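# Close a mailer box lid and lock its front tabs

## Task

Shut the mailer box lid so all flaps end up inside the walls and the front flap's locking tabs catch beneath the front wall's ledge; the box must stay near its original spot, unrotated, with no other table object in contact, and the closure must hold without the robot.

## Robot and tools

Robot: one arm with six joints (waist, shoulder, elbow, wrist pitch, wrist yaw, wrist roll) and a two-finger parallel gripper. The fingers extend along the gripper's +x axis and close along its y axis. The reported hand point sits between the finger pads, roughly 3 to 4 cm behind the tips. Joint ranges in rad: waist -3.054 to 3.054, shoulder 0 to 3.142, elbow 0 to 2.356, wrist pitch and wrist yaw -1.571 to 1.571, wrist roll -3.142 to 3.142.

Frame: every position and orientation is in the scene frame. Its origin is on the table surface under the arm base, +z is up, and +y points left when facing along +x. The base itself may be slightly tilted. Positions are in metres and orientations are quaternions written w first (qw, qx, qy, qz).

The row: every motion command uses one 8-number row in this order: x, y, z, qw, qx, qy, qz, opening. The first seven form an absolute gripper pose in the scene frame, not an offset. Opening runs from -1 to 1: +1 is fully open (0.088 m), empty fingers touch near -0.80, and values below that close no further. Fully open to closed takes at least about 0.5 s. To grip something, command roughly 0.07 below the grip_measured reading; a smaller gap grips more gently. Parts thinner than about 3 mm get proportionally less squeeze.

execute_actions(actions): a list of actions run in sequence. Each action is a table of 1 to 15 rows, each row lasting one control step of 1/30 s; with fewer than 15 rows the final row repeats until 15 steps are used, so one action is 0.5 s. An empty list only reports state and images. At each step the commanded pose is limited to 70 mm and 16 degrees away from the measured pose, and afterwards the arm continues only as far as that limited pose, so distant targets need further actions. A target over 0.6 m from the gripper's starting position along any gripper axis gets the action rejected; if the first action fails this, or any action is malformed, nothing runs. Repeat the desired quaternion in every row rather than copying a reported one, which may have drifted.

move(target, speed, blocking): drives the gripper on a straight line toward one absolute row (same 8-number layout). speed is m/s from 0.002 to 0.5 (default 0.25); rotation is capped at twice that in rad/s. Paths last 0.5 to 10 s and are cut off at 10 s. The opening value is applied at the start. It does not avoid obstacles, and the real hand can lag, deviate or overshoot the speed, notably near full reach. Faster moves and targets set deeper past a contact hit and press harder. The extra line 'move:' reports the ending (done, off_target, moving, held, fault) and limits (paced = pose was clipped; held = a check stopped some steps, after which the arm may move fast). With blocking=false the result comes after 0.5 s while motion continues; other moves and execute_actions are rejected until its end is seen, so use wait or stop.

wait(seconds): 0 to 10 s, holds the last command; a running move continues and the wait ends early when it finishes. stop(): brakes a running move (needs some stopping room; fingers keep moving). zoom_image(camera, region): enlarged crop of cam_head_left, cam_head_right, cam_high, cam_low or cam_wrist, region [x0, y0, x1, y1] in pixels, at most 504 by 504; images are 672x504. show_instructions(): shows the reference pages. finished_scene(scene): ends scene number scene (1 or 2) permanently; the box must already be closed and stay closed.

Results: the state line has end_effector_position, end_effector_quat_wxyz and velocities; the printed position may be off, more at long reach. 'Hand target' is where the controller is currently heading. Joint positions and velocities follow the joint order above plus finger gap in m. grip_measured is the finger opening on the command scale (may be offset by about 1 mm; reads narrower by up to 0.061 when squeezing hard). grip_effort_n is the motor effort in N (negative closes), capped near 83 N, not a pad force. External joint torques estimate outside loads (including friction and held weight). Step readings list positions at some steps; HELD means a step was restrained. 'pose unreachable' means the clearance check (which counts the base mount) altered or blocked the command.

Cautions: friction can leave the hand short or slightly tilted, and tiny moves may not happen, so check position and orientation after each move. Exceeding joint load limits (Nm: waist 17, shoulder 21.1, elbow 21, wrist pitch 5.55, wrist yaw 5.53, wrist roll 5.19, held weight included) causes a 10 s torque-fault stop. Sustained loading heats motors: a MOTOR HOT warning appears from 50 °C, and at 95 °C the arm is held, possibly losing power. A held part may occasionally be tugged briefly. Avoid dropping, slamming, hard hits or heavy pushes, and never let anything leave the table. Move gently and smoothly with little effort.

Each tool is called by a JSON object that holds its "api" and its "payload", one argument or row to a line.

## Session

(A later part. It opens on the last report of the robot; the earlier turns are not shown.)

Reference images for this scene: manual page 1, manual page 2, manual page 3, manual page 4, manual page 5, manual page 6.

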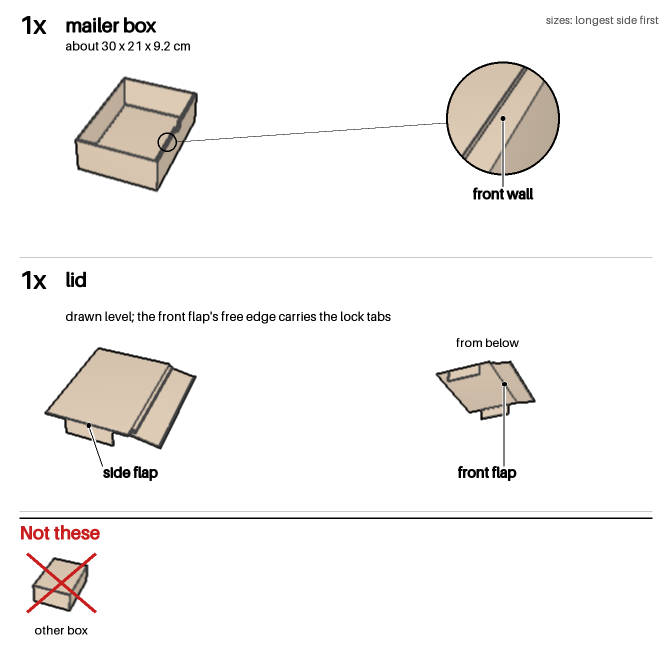

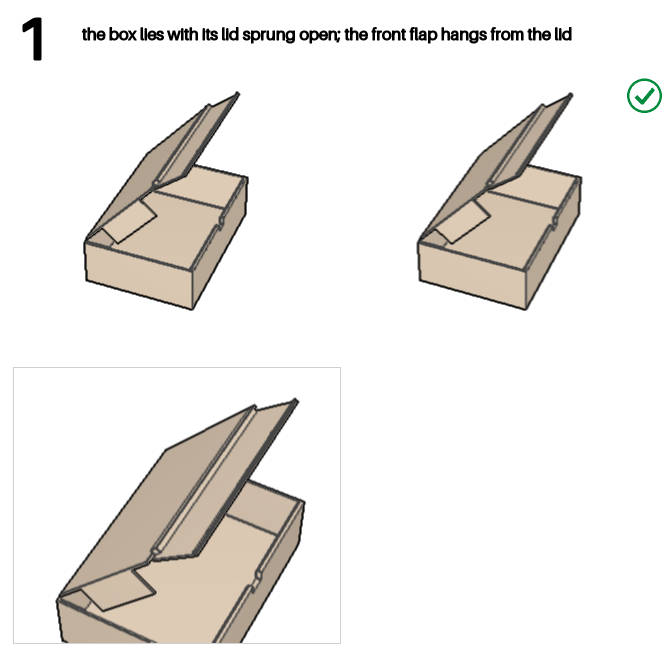

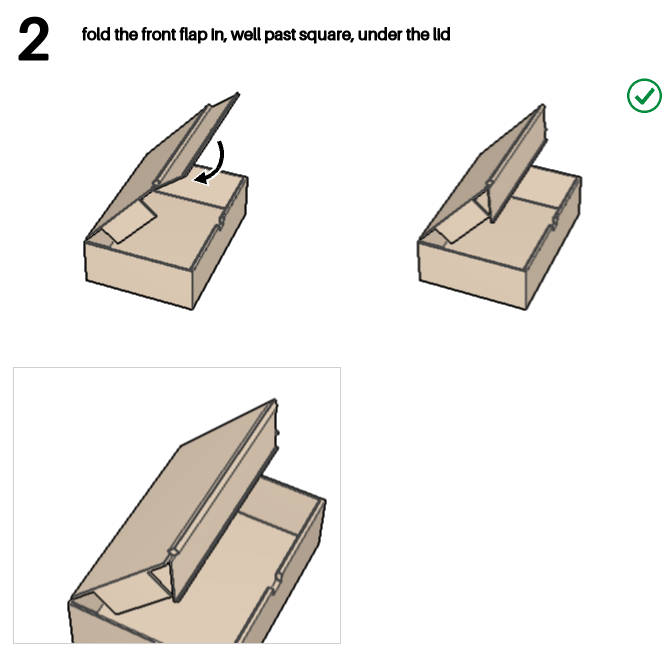

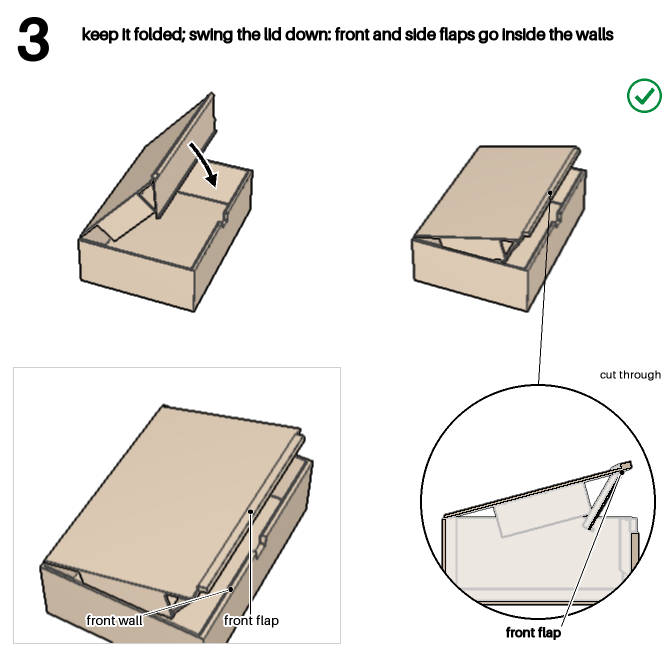

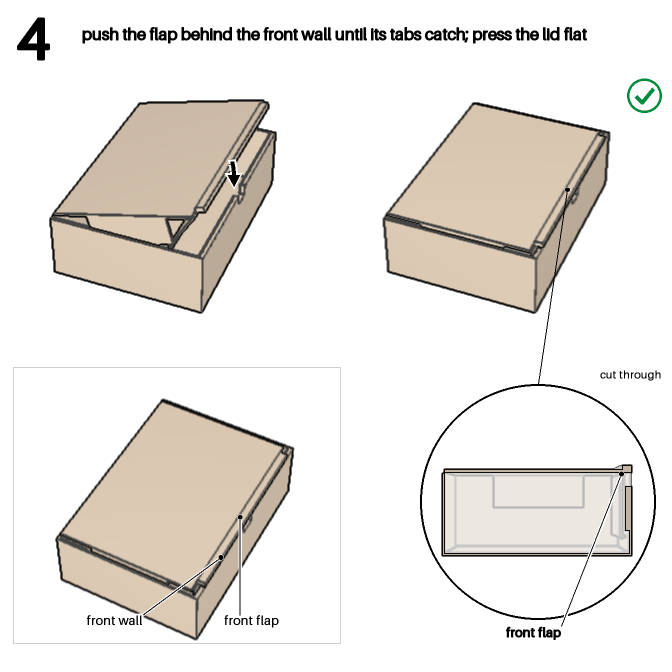

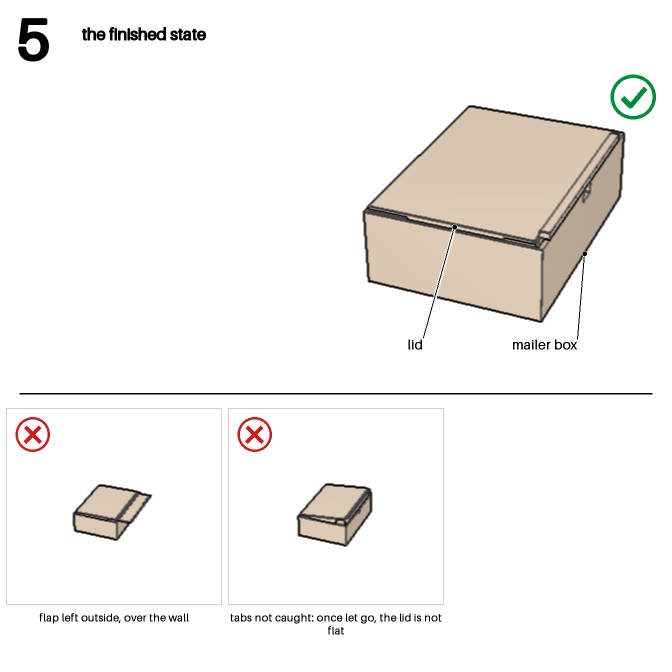

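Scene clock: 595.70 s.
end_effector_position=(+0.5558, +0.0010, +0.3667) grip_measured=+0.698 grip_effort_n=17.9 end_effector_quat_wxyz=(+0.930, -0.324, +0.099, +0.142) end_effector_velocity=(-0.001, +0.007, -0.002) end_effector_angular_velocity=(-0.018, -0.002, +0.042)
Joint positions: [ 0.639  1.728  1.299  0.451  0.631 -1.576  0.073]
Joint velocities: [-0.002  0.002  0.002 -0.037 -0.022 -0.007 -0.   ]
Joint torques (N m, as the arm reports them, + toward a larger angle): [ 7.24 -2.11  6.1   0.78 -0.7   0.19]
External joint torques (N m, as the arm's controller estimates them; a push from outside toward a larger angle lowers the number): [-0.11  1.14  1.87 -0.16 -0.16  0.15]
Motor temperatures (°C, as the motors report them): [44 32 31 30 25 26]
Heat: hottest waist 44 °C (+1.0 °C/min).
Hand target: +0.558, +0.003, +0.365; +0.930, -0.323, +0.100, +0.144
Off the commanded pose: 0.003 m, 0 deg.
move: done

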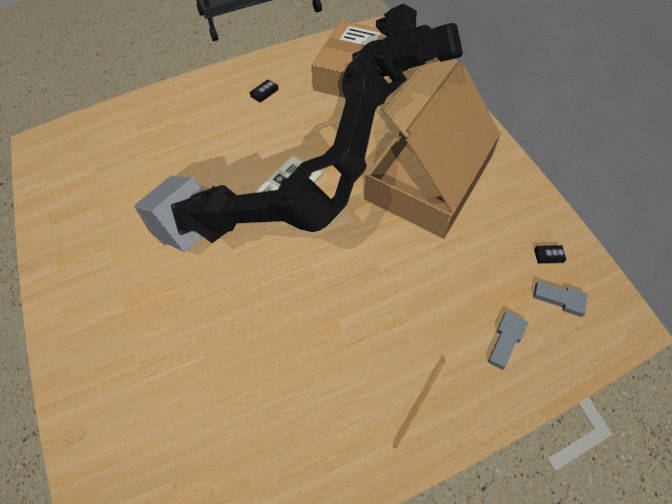

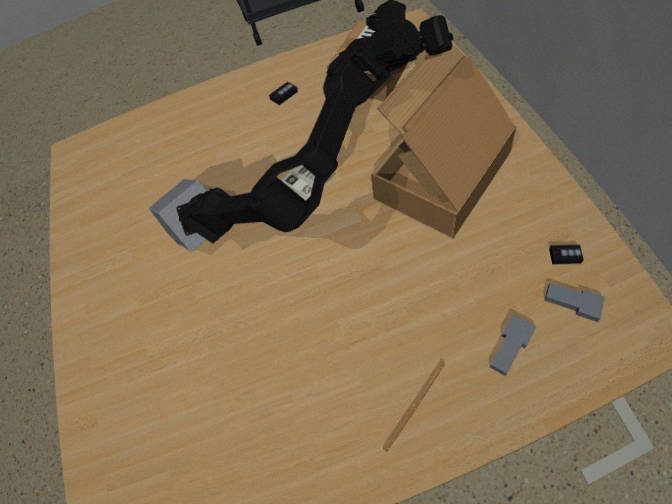

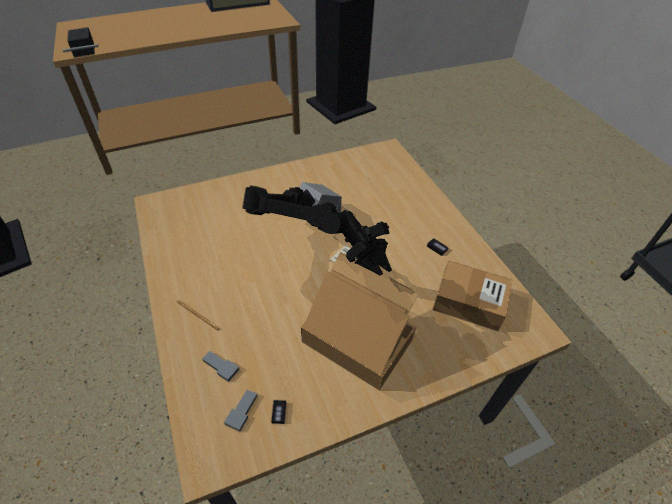

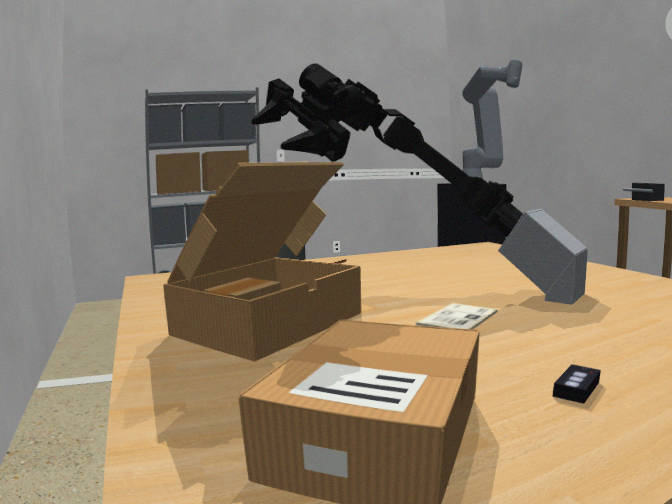

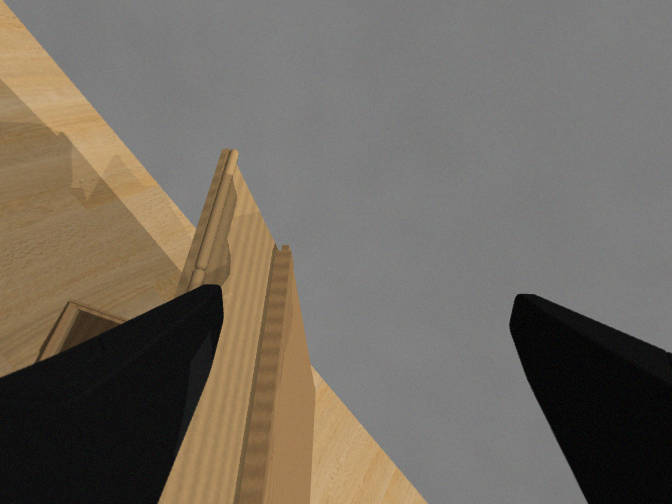

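{"api": "move", "payload": {
  "target": [0.564,-0.011,0.34,0.93,-0.324,0.1,0.144,0.7],
  "speed": 0.015
}}

{"api": "move", "payload": {
  "target": [0.582,-0.052,0.338,0.93,-0.324,0.1,0.144,0.7],
  "speed": 0.015
}}

Scene clock: 601.00 s.
end_effector_position=(+0.5642, -0.0085, +0.3435) grip_measured=+0.698 grip_effort_n=17.9 end_effector_quat_wxyz=(+0.929, -0.325, +0.098, +0.145) end_effector_velocity=(+0.000, +0.001, -0.001) end_effector_angular_velocity=(-0.019, -0.012, +0.020)
Joint positions: [ 0.568  1.719  1.279  0.456  0.557 -1.575  0.073]
Joint velocities: [-0.007 -0.002 -0.002 -0.007 -0.022 -0.022 -0.   ]
Joint torques (N m, as the arm reports them, + toward a larger angle): [ 7.02 -3.74  4.1   1.22 -0.7   0.2 ]
External joint torques (N m, as the arm's controller estimates them; a push from outside toward a larger angle lowers the number): [-0.32 -0.13 -0.16  0.24 -0.15  0.15]
Motor temperatures (°C, as the motors report them): [44 31 32 30 25 26]
Heat: hottest waist 44 °C (+1.0 °C/min).
Hand target: +0.564, -0.011, +0.340; +0.930, -0.324, +0.100, +0.144
Off the commanded pose: 0.004 m, 0 deg.
move: done

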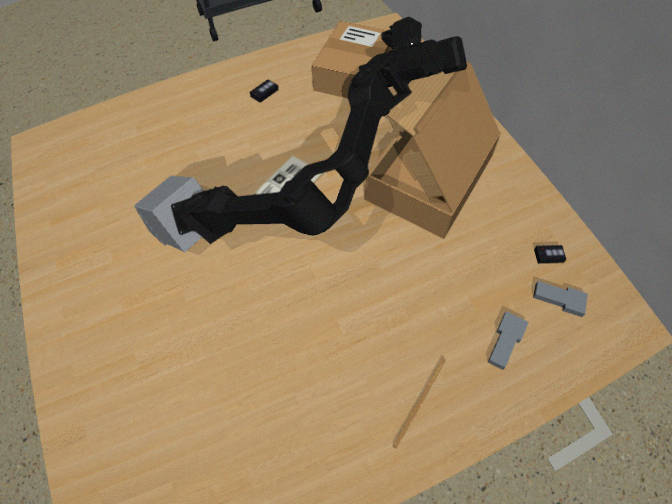

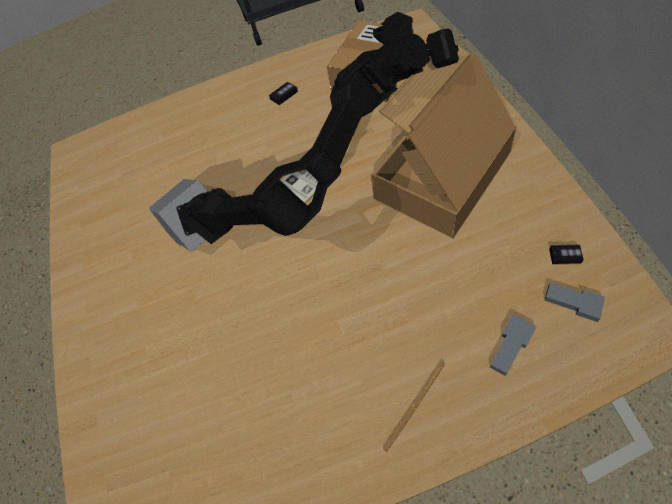

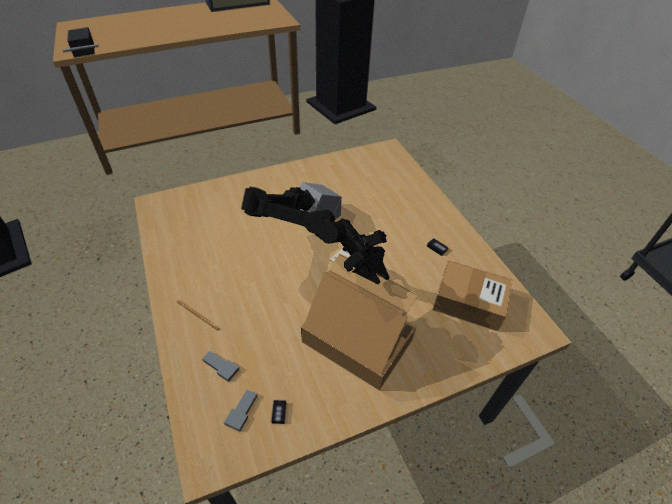

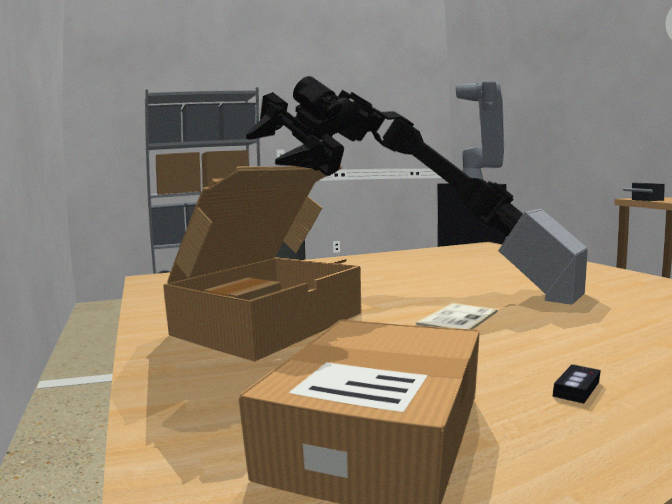

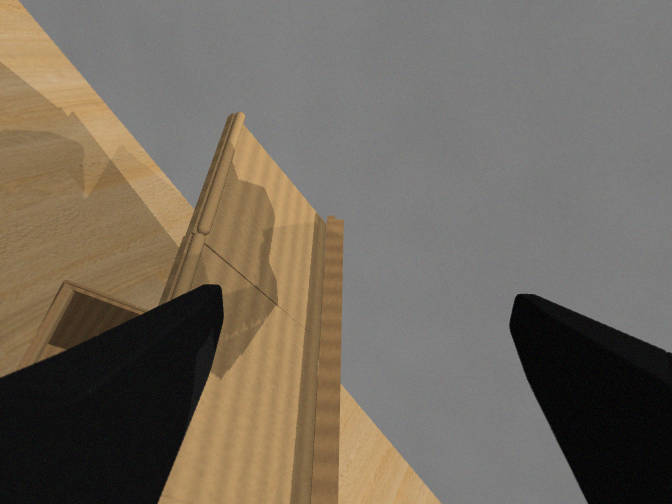

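Scene clock: 604.40 s.
end_effector_position=(+0.5803, -0.0450, +0.3384) grip_measured=+0.698 grip_effort_n=17.9 end_effector_quat_wxyz=(+0.928, -0.326, +0.098, +0.149) end_effector_velocity=(-0.001, -0.002, -0.002) end_effector_angular_velocity=(-0.015, +0.011, +0.006)
Joint positions: [ 0.496  1.682  1.363  0.326  0.482 -1.574  0.073]
Joint velocities: [-0.002 -0.007  0.002 -0.022  0.007 -0.007 -0.   ]
Joint torques (N m, as the arm reports them, + toward a larger angle): [ 6.82 -4.24  5.99  0.85 -0.65  0.15]
External joint torques (N m, as the arm's controller estimates them; a push from outside toward a larger angle lowers the number): [-0.47 -0.26  1.72 -0.16 -0.1   0.1 ]
Motor temperatures (°C, as the motors report them): [44 31 32 30 25 26]
Heat: hottest waist 44 °C (+0.0 °C/min).
Hand target: +0.582, -0.052, +0.338; +0.930, -0.324, +0.100, +0.144
Off the commanded pose: 0.007 m, 1 deg.
move: done

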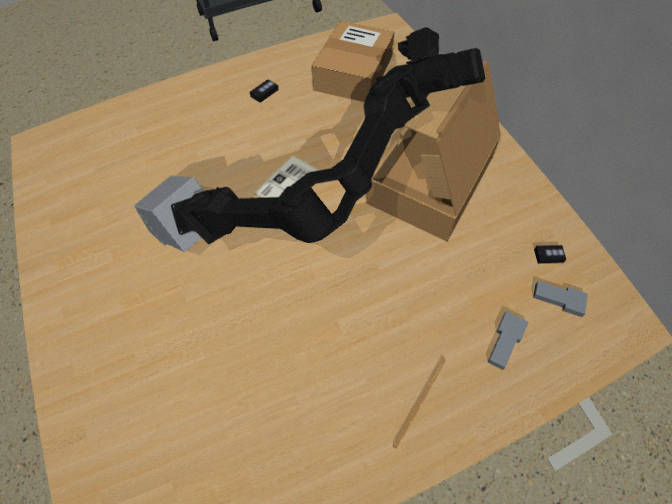

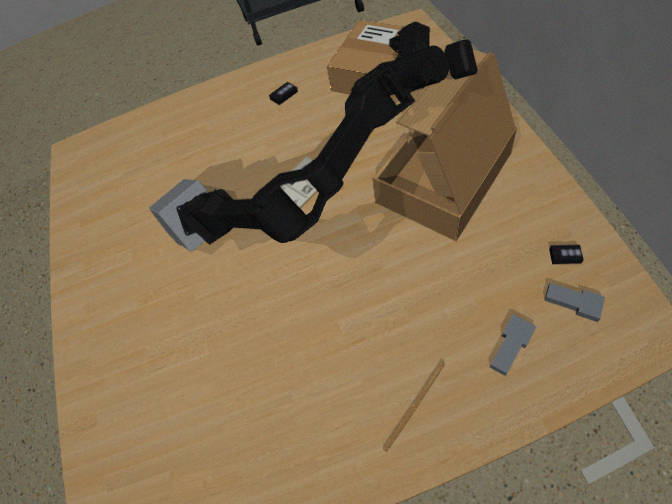

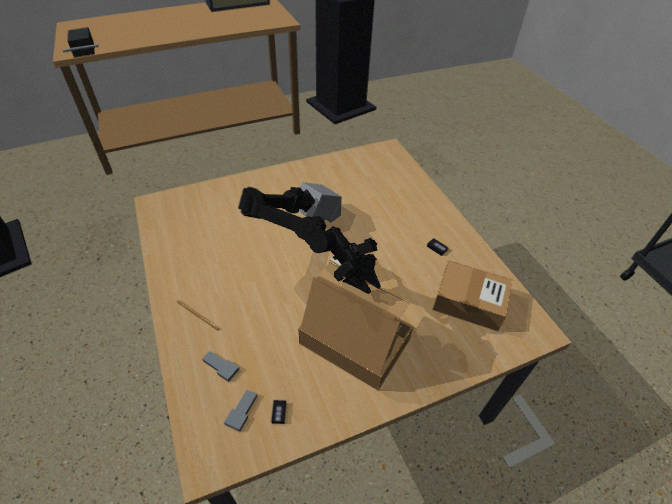

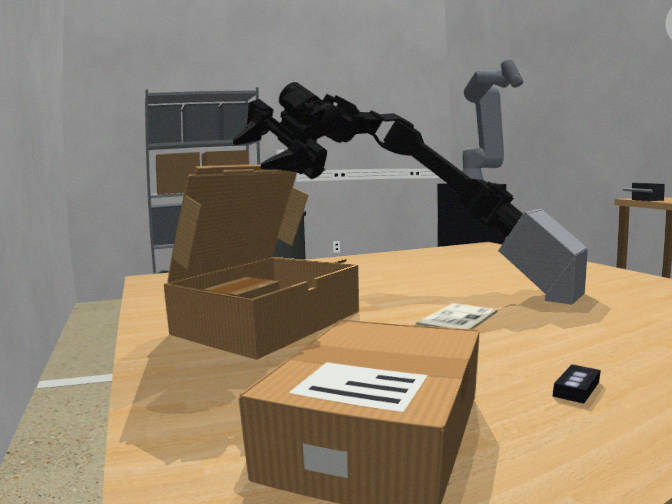

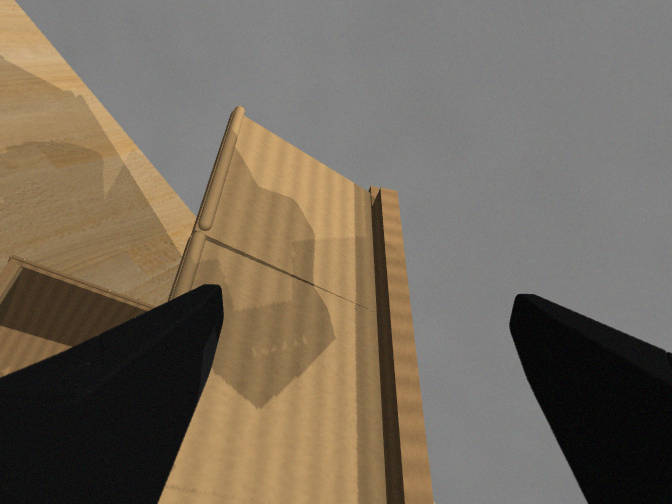

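Raise further toward vertical.

{"api": "move", "payload": {
  "target": [0.598,-0.09,0.342,0.93,-0.324,0.1,0.144,0.7],
  "speed": 0.015
}}

Scene clock: 609.90 s.
end_effector_position=(+0.5968, -0.0826, +0.3427) grip_measured=+0.698 grip_effort_n=17.9 end_effector_quat_wxyz=(+0.928, -0.326, +0.097, +0.149) end_effector_velocity=(-0.001, +0.007, -0.003) end_effector_angular_velocity=(-0.012, +0.002, +0.043)
Joint positions: [ 0.441  1.669  1.492  0.184  0.426 -1.573  0.073]
Joint velocities: [-0.002  0.002  0.002 -0.037 -0.022 -0.007 -0.   ]
Joint torques (N m, as the arm reports them, + toward a larger angle): [ 6.83 -4.37  5.86  0.84 -0.63  0.16]
External joint torques (N m, as the arm's controller estimates them; a push from outside toward a larger angle lowers the number): [-0.44 -0.36  1.76 -0.15 -0.07  0.12]
Motor temperatures (°C, as the motors report them): [45 32 32 30 25 26]
Heat: hottest waist 45 °C (+1.0 °C/min).
Hand target: +0.598, -0.090, +0.342; +0.930, -0.324, +0.100, +0.144
Off the commanded pose: 0.008 m, 1 deg.
move: done

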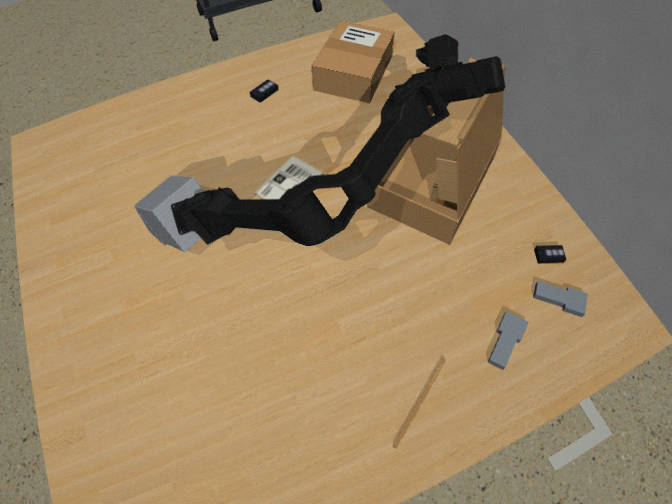

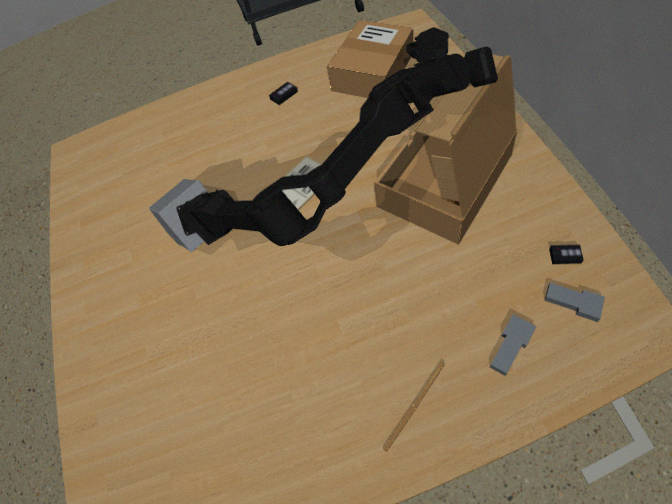

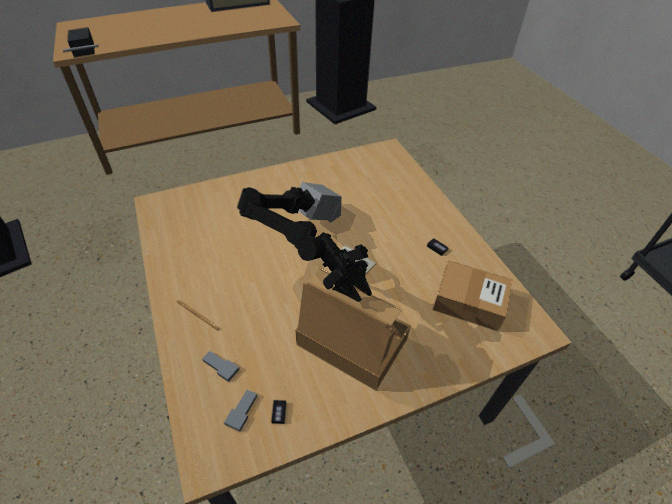

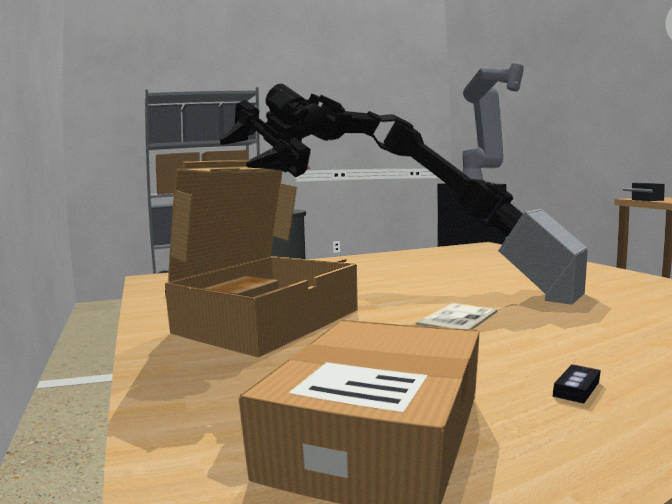

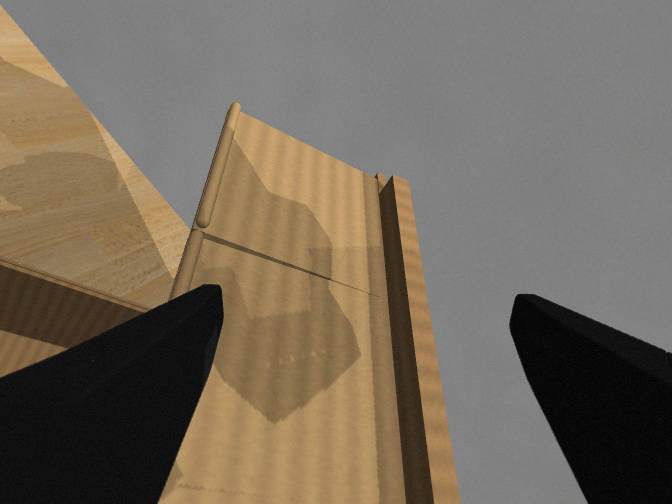

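{"api": "move", "payload": {
  "target": [0.601,-0.097,0.315,0.938,-0.234,0.21,0.149,0.7],
  "speed": 0.03
}}

Scene clock: 627.43 s.
end_effector_position=(+0.5991, -0.0953, +0.3209) grip_measured=+0.698 grip_effort_n=17.9 end_effector_quat_wxyz=(+0.939, -0.233, +0.200, +0.152) end_effector_velocity=(-0.001, +0.001, -0.001) end_effector_angular_velocity=(-0.009, +0.004, +0.020)
Joint positions: [ 0.427  1.704  1.615 -0.025  0.559 -1.305  0.073]
Joint velocities: [-0.002 -0.002  0.002 -0.022 -0.007 -0.007 -0.   ]
Joint torques (N m, as the arm reports them, + toward a larger angle): [ 6.86 -2.96  5.85  0.8  -0.14  0.16]
External joint torques (N m, as the arm's controller estimates them; a push from outside toward a larger angle lowers the number): [-0.45  1.26  1.82 -0.18  0.35  0.13]
Motor temperatures (°C, as the motors report them): [45 32 32 29 25 26]
Heat: hottest waist 45 °C (+0.0 °C/min).
Hand target: +0.601, -0.097, +0.315; +0.937, -0.234, +0.210, +0.149
Off the commanded pose: 0.006 m, 1 deg.
move: done

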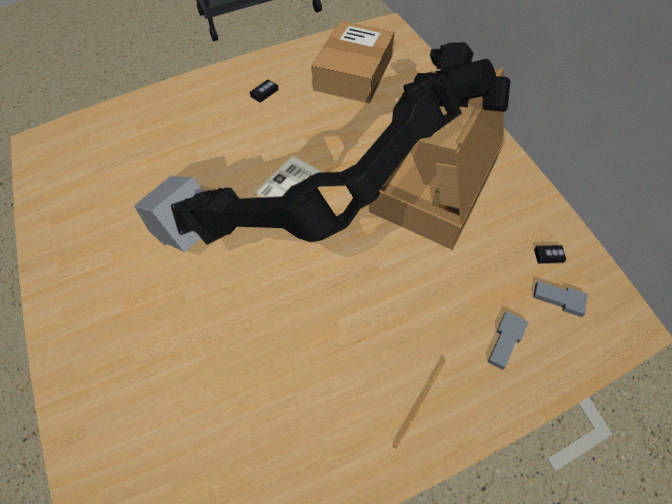

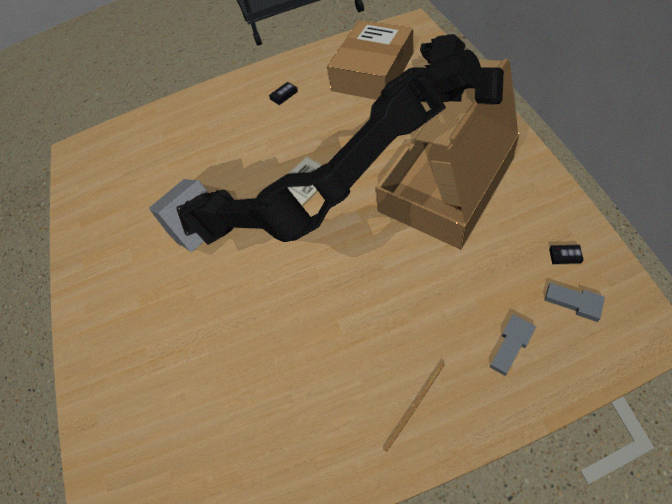

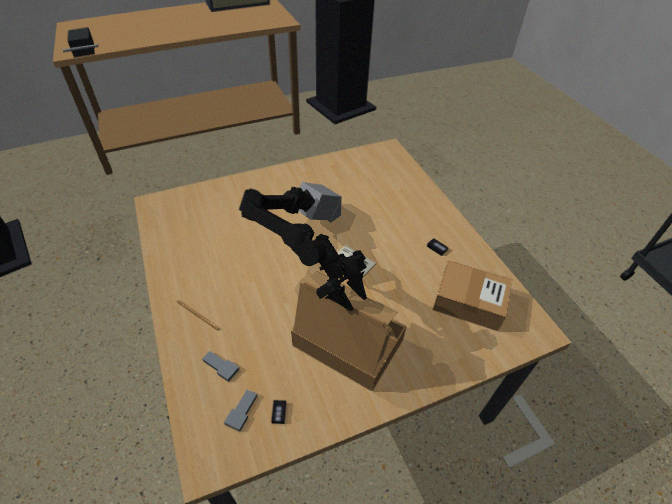

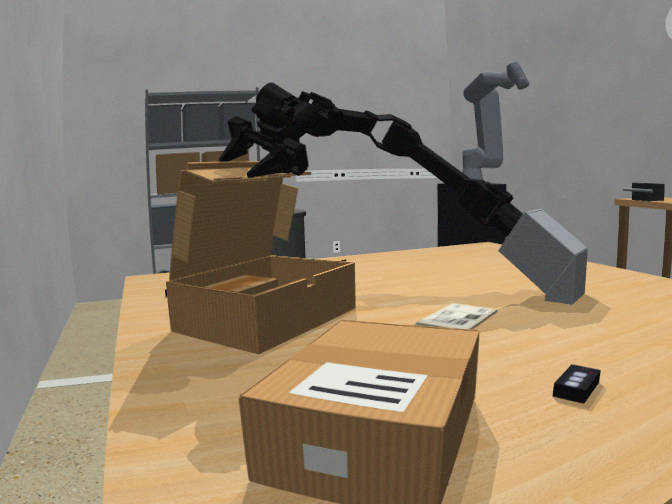

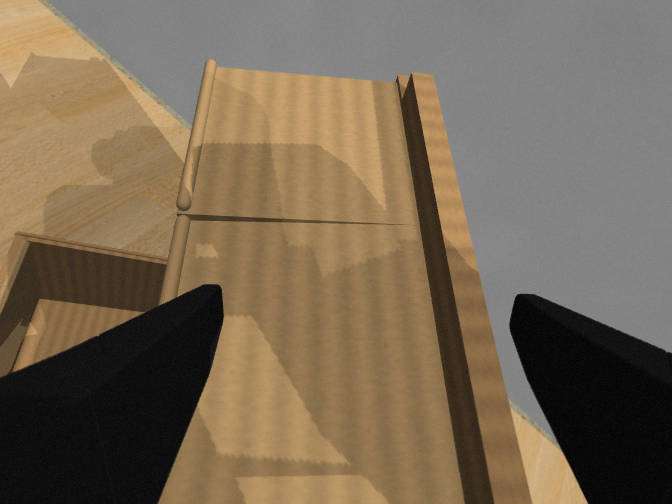

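Good. Continue down.

{"api": "move", "payload": {
  "target": [0.603,-0.102,0.288,0.925,-0.238,0.26,0.147,0.7],
  "speed": 0.03
}}

Scene clock: 633.40 s.
end_effector_position=(+0.6012, -0.1004, +0.2938) grip_measured=+0.698 grip_effort_n=17.4 end_effector_quat_wxyz=(+0.927, -0.237, +0.251, +0.150) end_effector_velocity=(-0.001, -0.001, -0.003) end_effector_angular_velocity=(-0.010, +0.008, +0.018)
Joint positions: [ 0.39   1.734  1.646 -0.083  0.615 -1.275  0.073]
Joint velocities: [-0.007 -0.002  0.002 -0.022 -0.007 -0.007 -0.   ]
Joint torques (N m, as the arm reports them, + toward a larger angle): [ 7.1  -3.16  5.99  0.77 -0.15  0.14]
External joint torques (N m, as the arm's controller estimates them; a push from outside toward a larger angle lowers the number): [-0.42  1.69  1.79 -0.24  0.3   0.11]
Motor temperatures (°C, as the motors report them): [45 32 32 29 25 26]
Heat: hottest waist 45 °C (+1.0 °C/min).
Hand target: +0.603, -0.102, +0.288; +0.924, -0.238, +0.260, +0.147
Off the commanded pose: 0.006 m, 1 deg.
move: done

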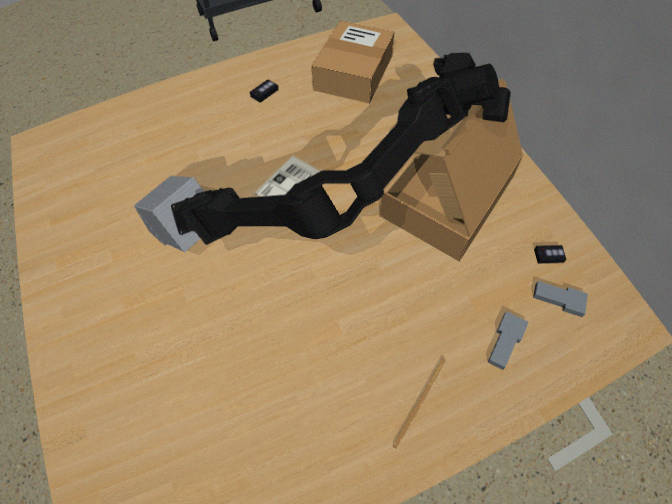

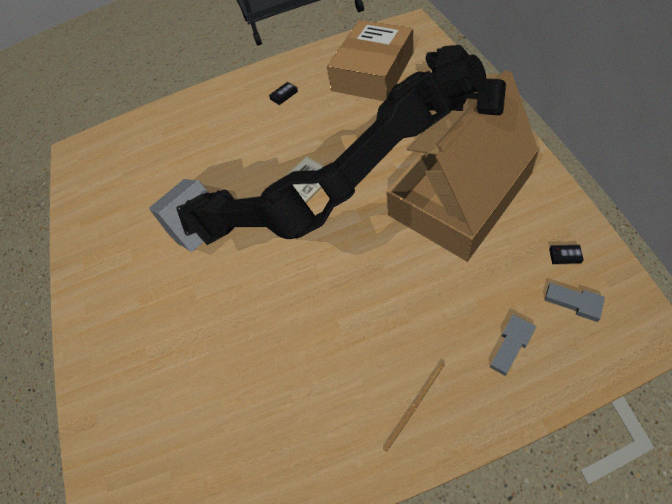

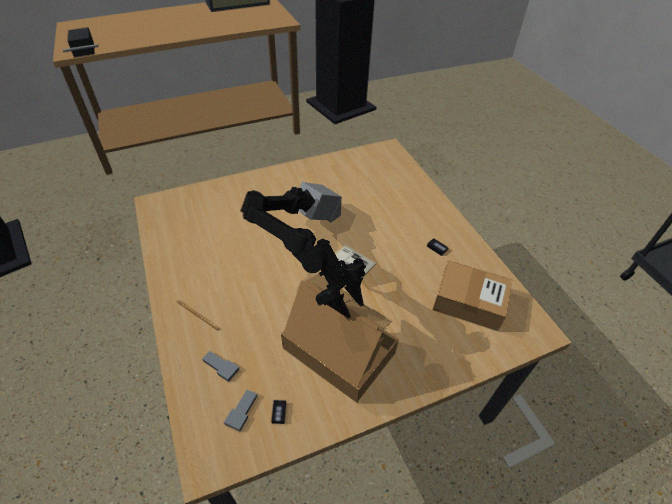

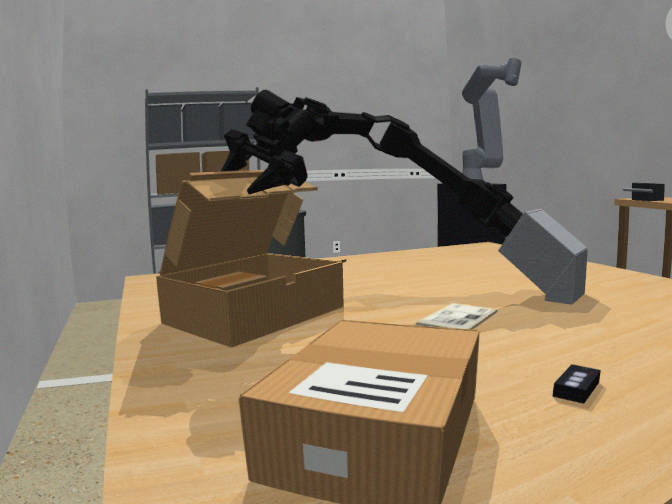

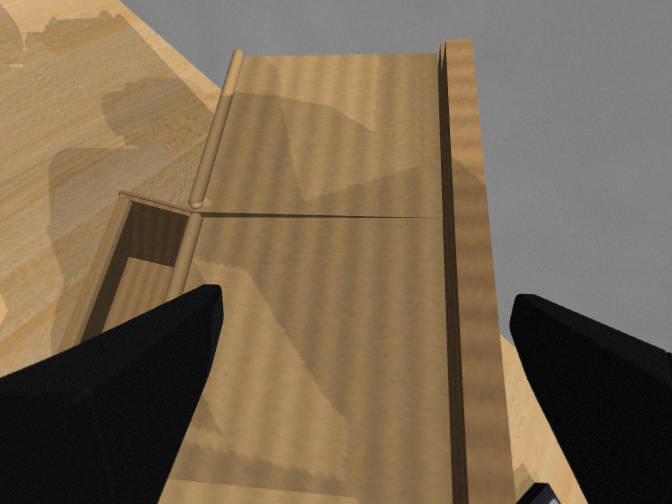

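{"api": "move", "payload": {
  "target": [0.604,-0.106,0.278,0.925,-0.12,0.325,0.155,0.7],
  "speed": 0.05
}}

Scene clock: 641.30 s.
end_effector_position=(+0.6025, -0.1048, +0.2836) grip_measured=+0.698 grip_effort_n=17.4 end_effector_quat_wxyz=(+0.927, -0.120, +0.317, +0.159) end_effector_velocity=(-0.002, -0.001, -0.001) end_effector_angular_velocity=(+0.004, +0.011, +0.016)
Joint positions: [ 0.37   1.794  1.827 -0.362  0.623 -0.953  0.073]
Joint velocities: [-0.002 -0.002  0.012 -0.037 -0.007  0.007 -0.   ]
Joint torques (N m, as the arm reports them, + toward a larger angle): [ 7.29 -3.53  5.78  0.79 -0.13  0.17]
External joint torques (N m, as the arm's controller estimates them; a push from outside toward a larger angle lowers the number): [-0.47  1.64  1.66 -0.19  0.28  0.16]
Motor temperatures (°C, as the motors report them): [45 32 33 29 25 26]
Heat: hottest waist 45 °C (+0.0 °C/min).
Hand target: +0.604, -0.106, +0.278; +0.925, -0.120, +0.325, +0.155
Off the commanded pose: 0.006 m, 1 deg.
move: done

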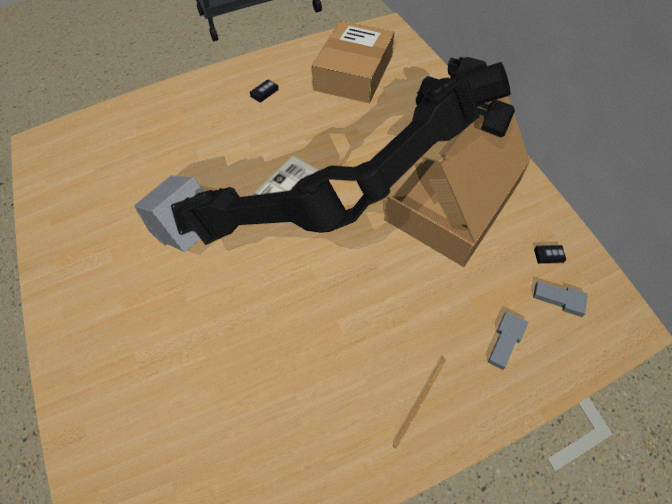

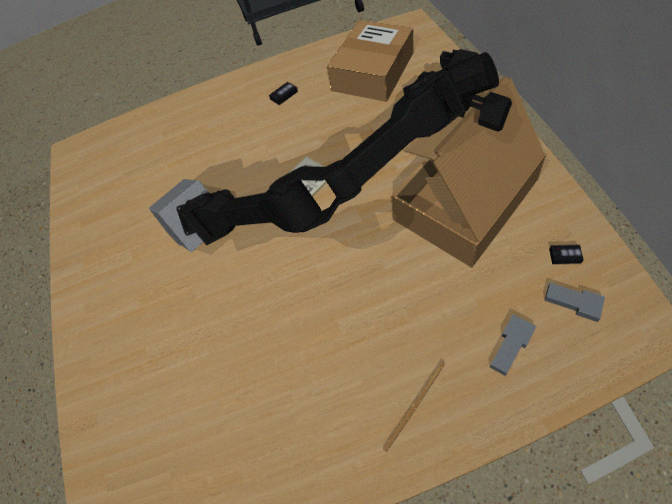

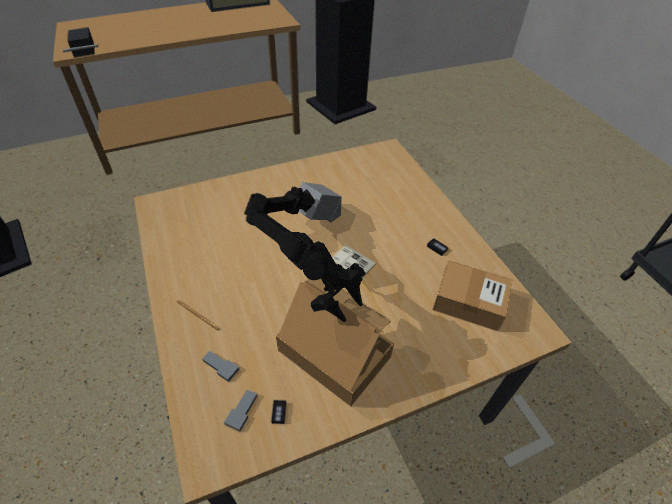

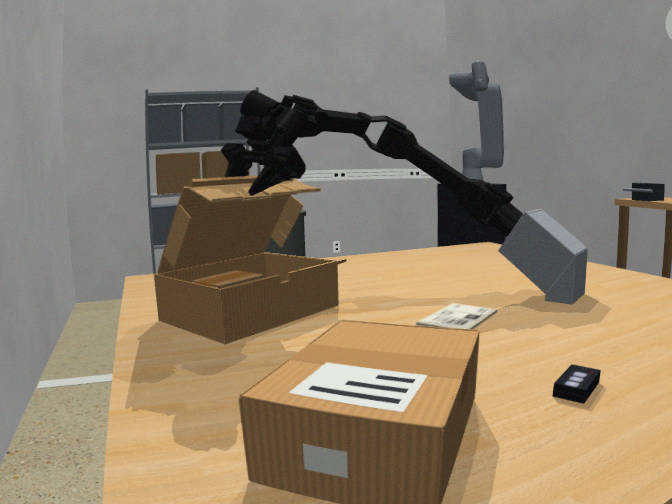

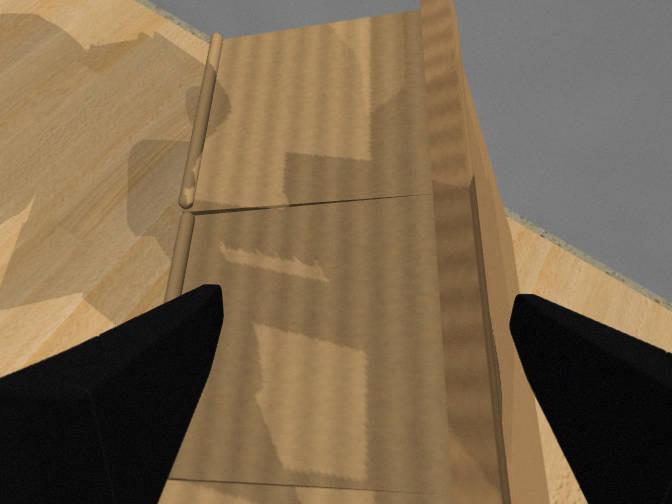

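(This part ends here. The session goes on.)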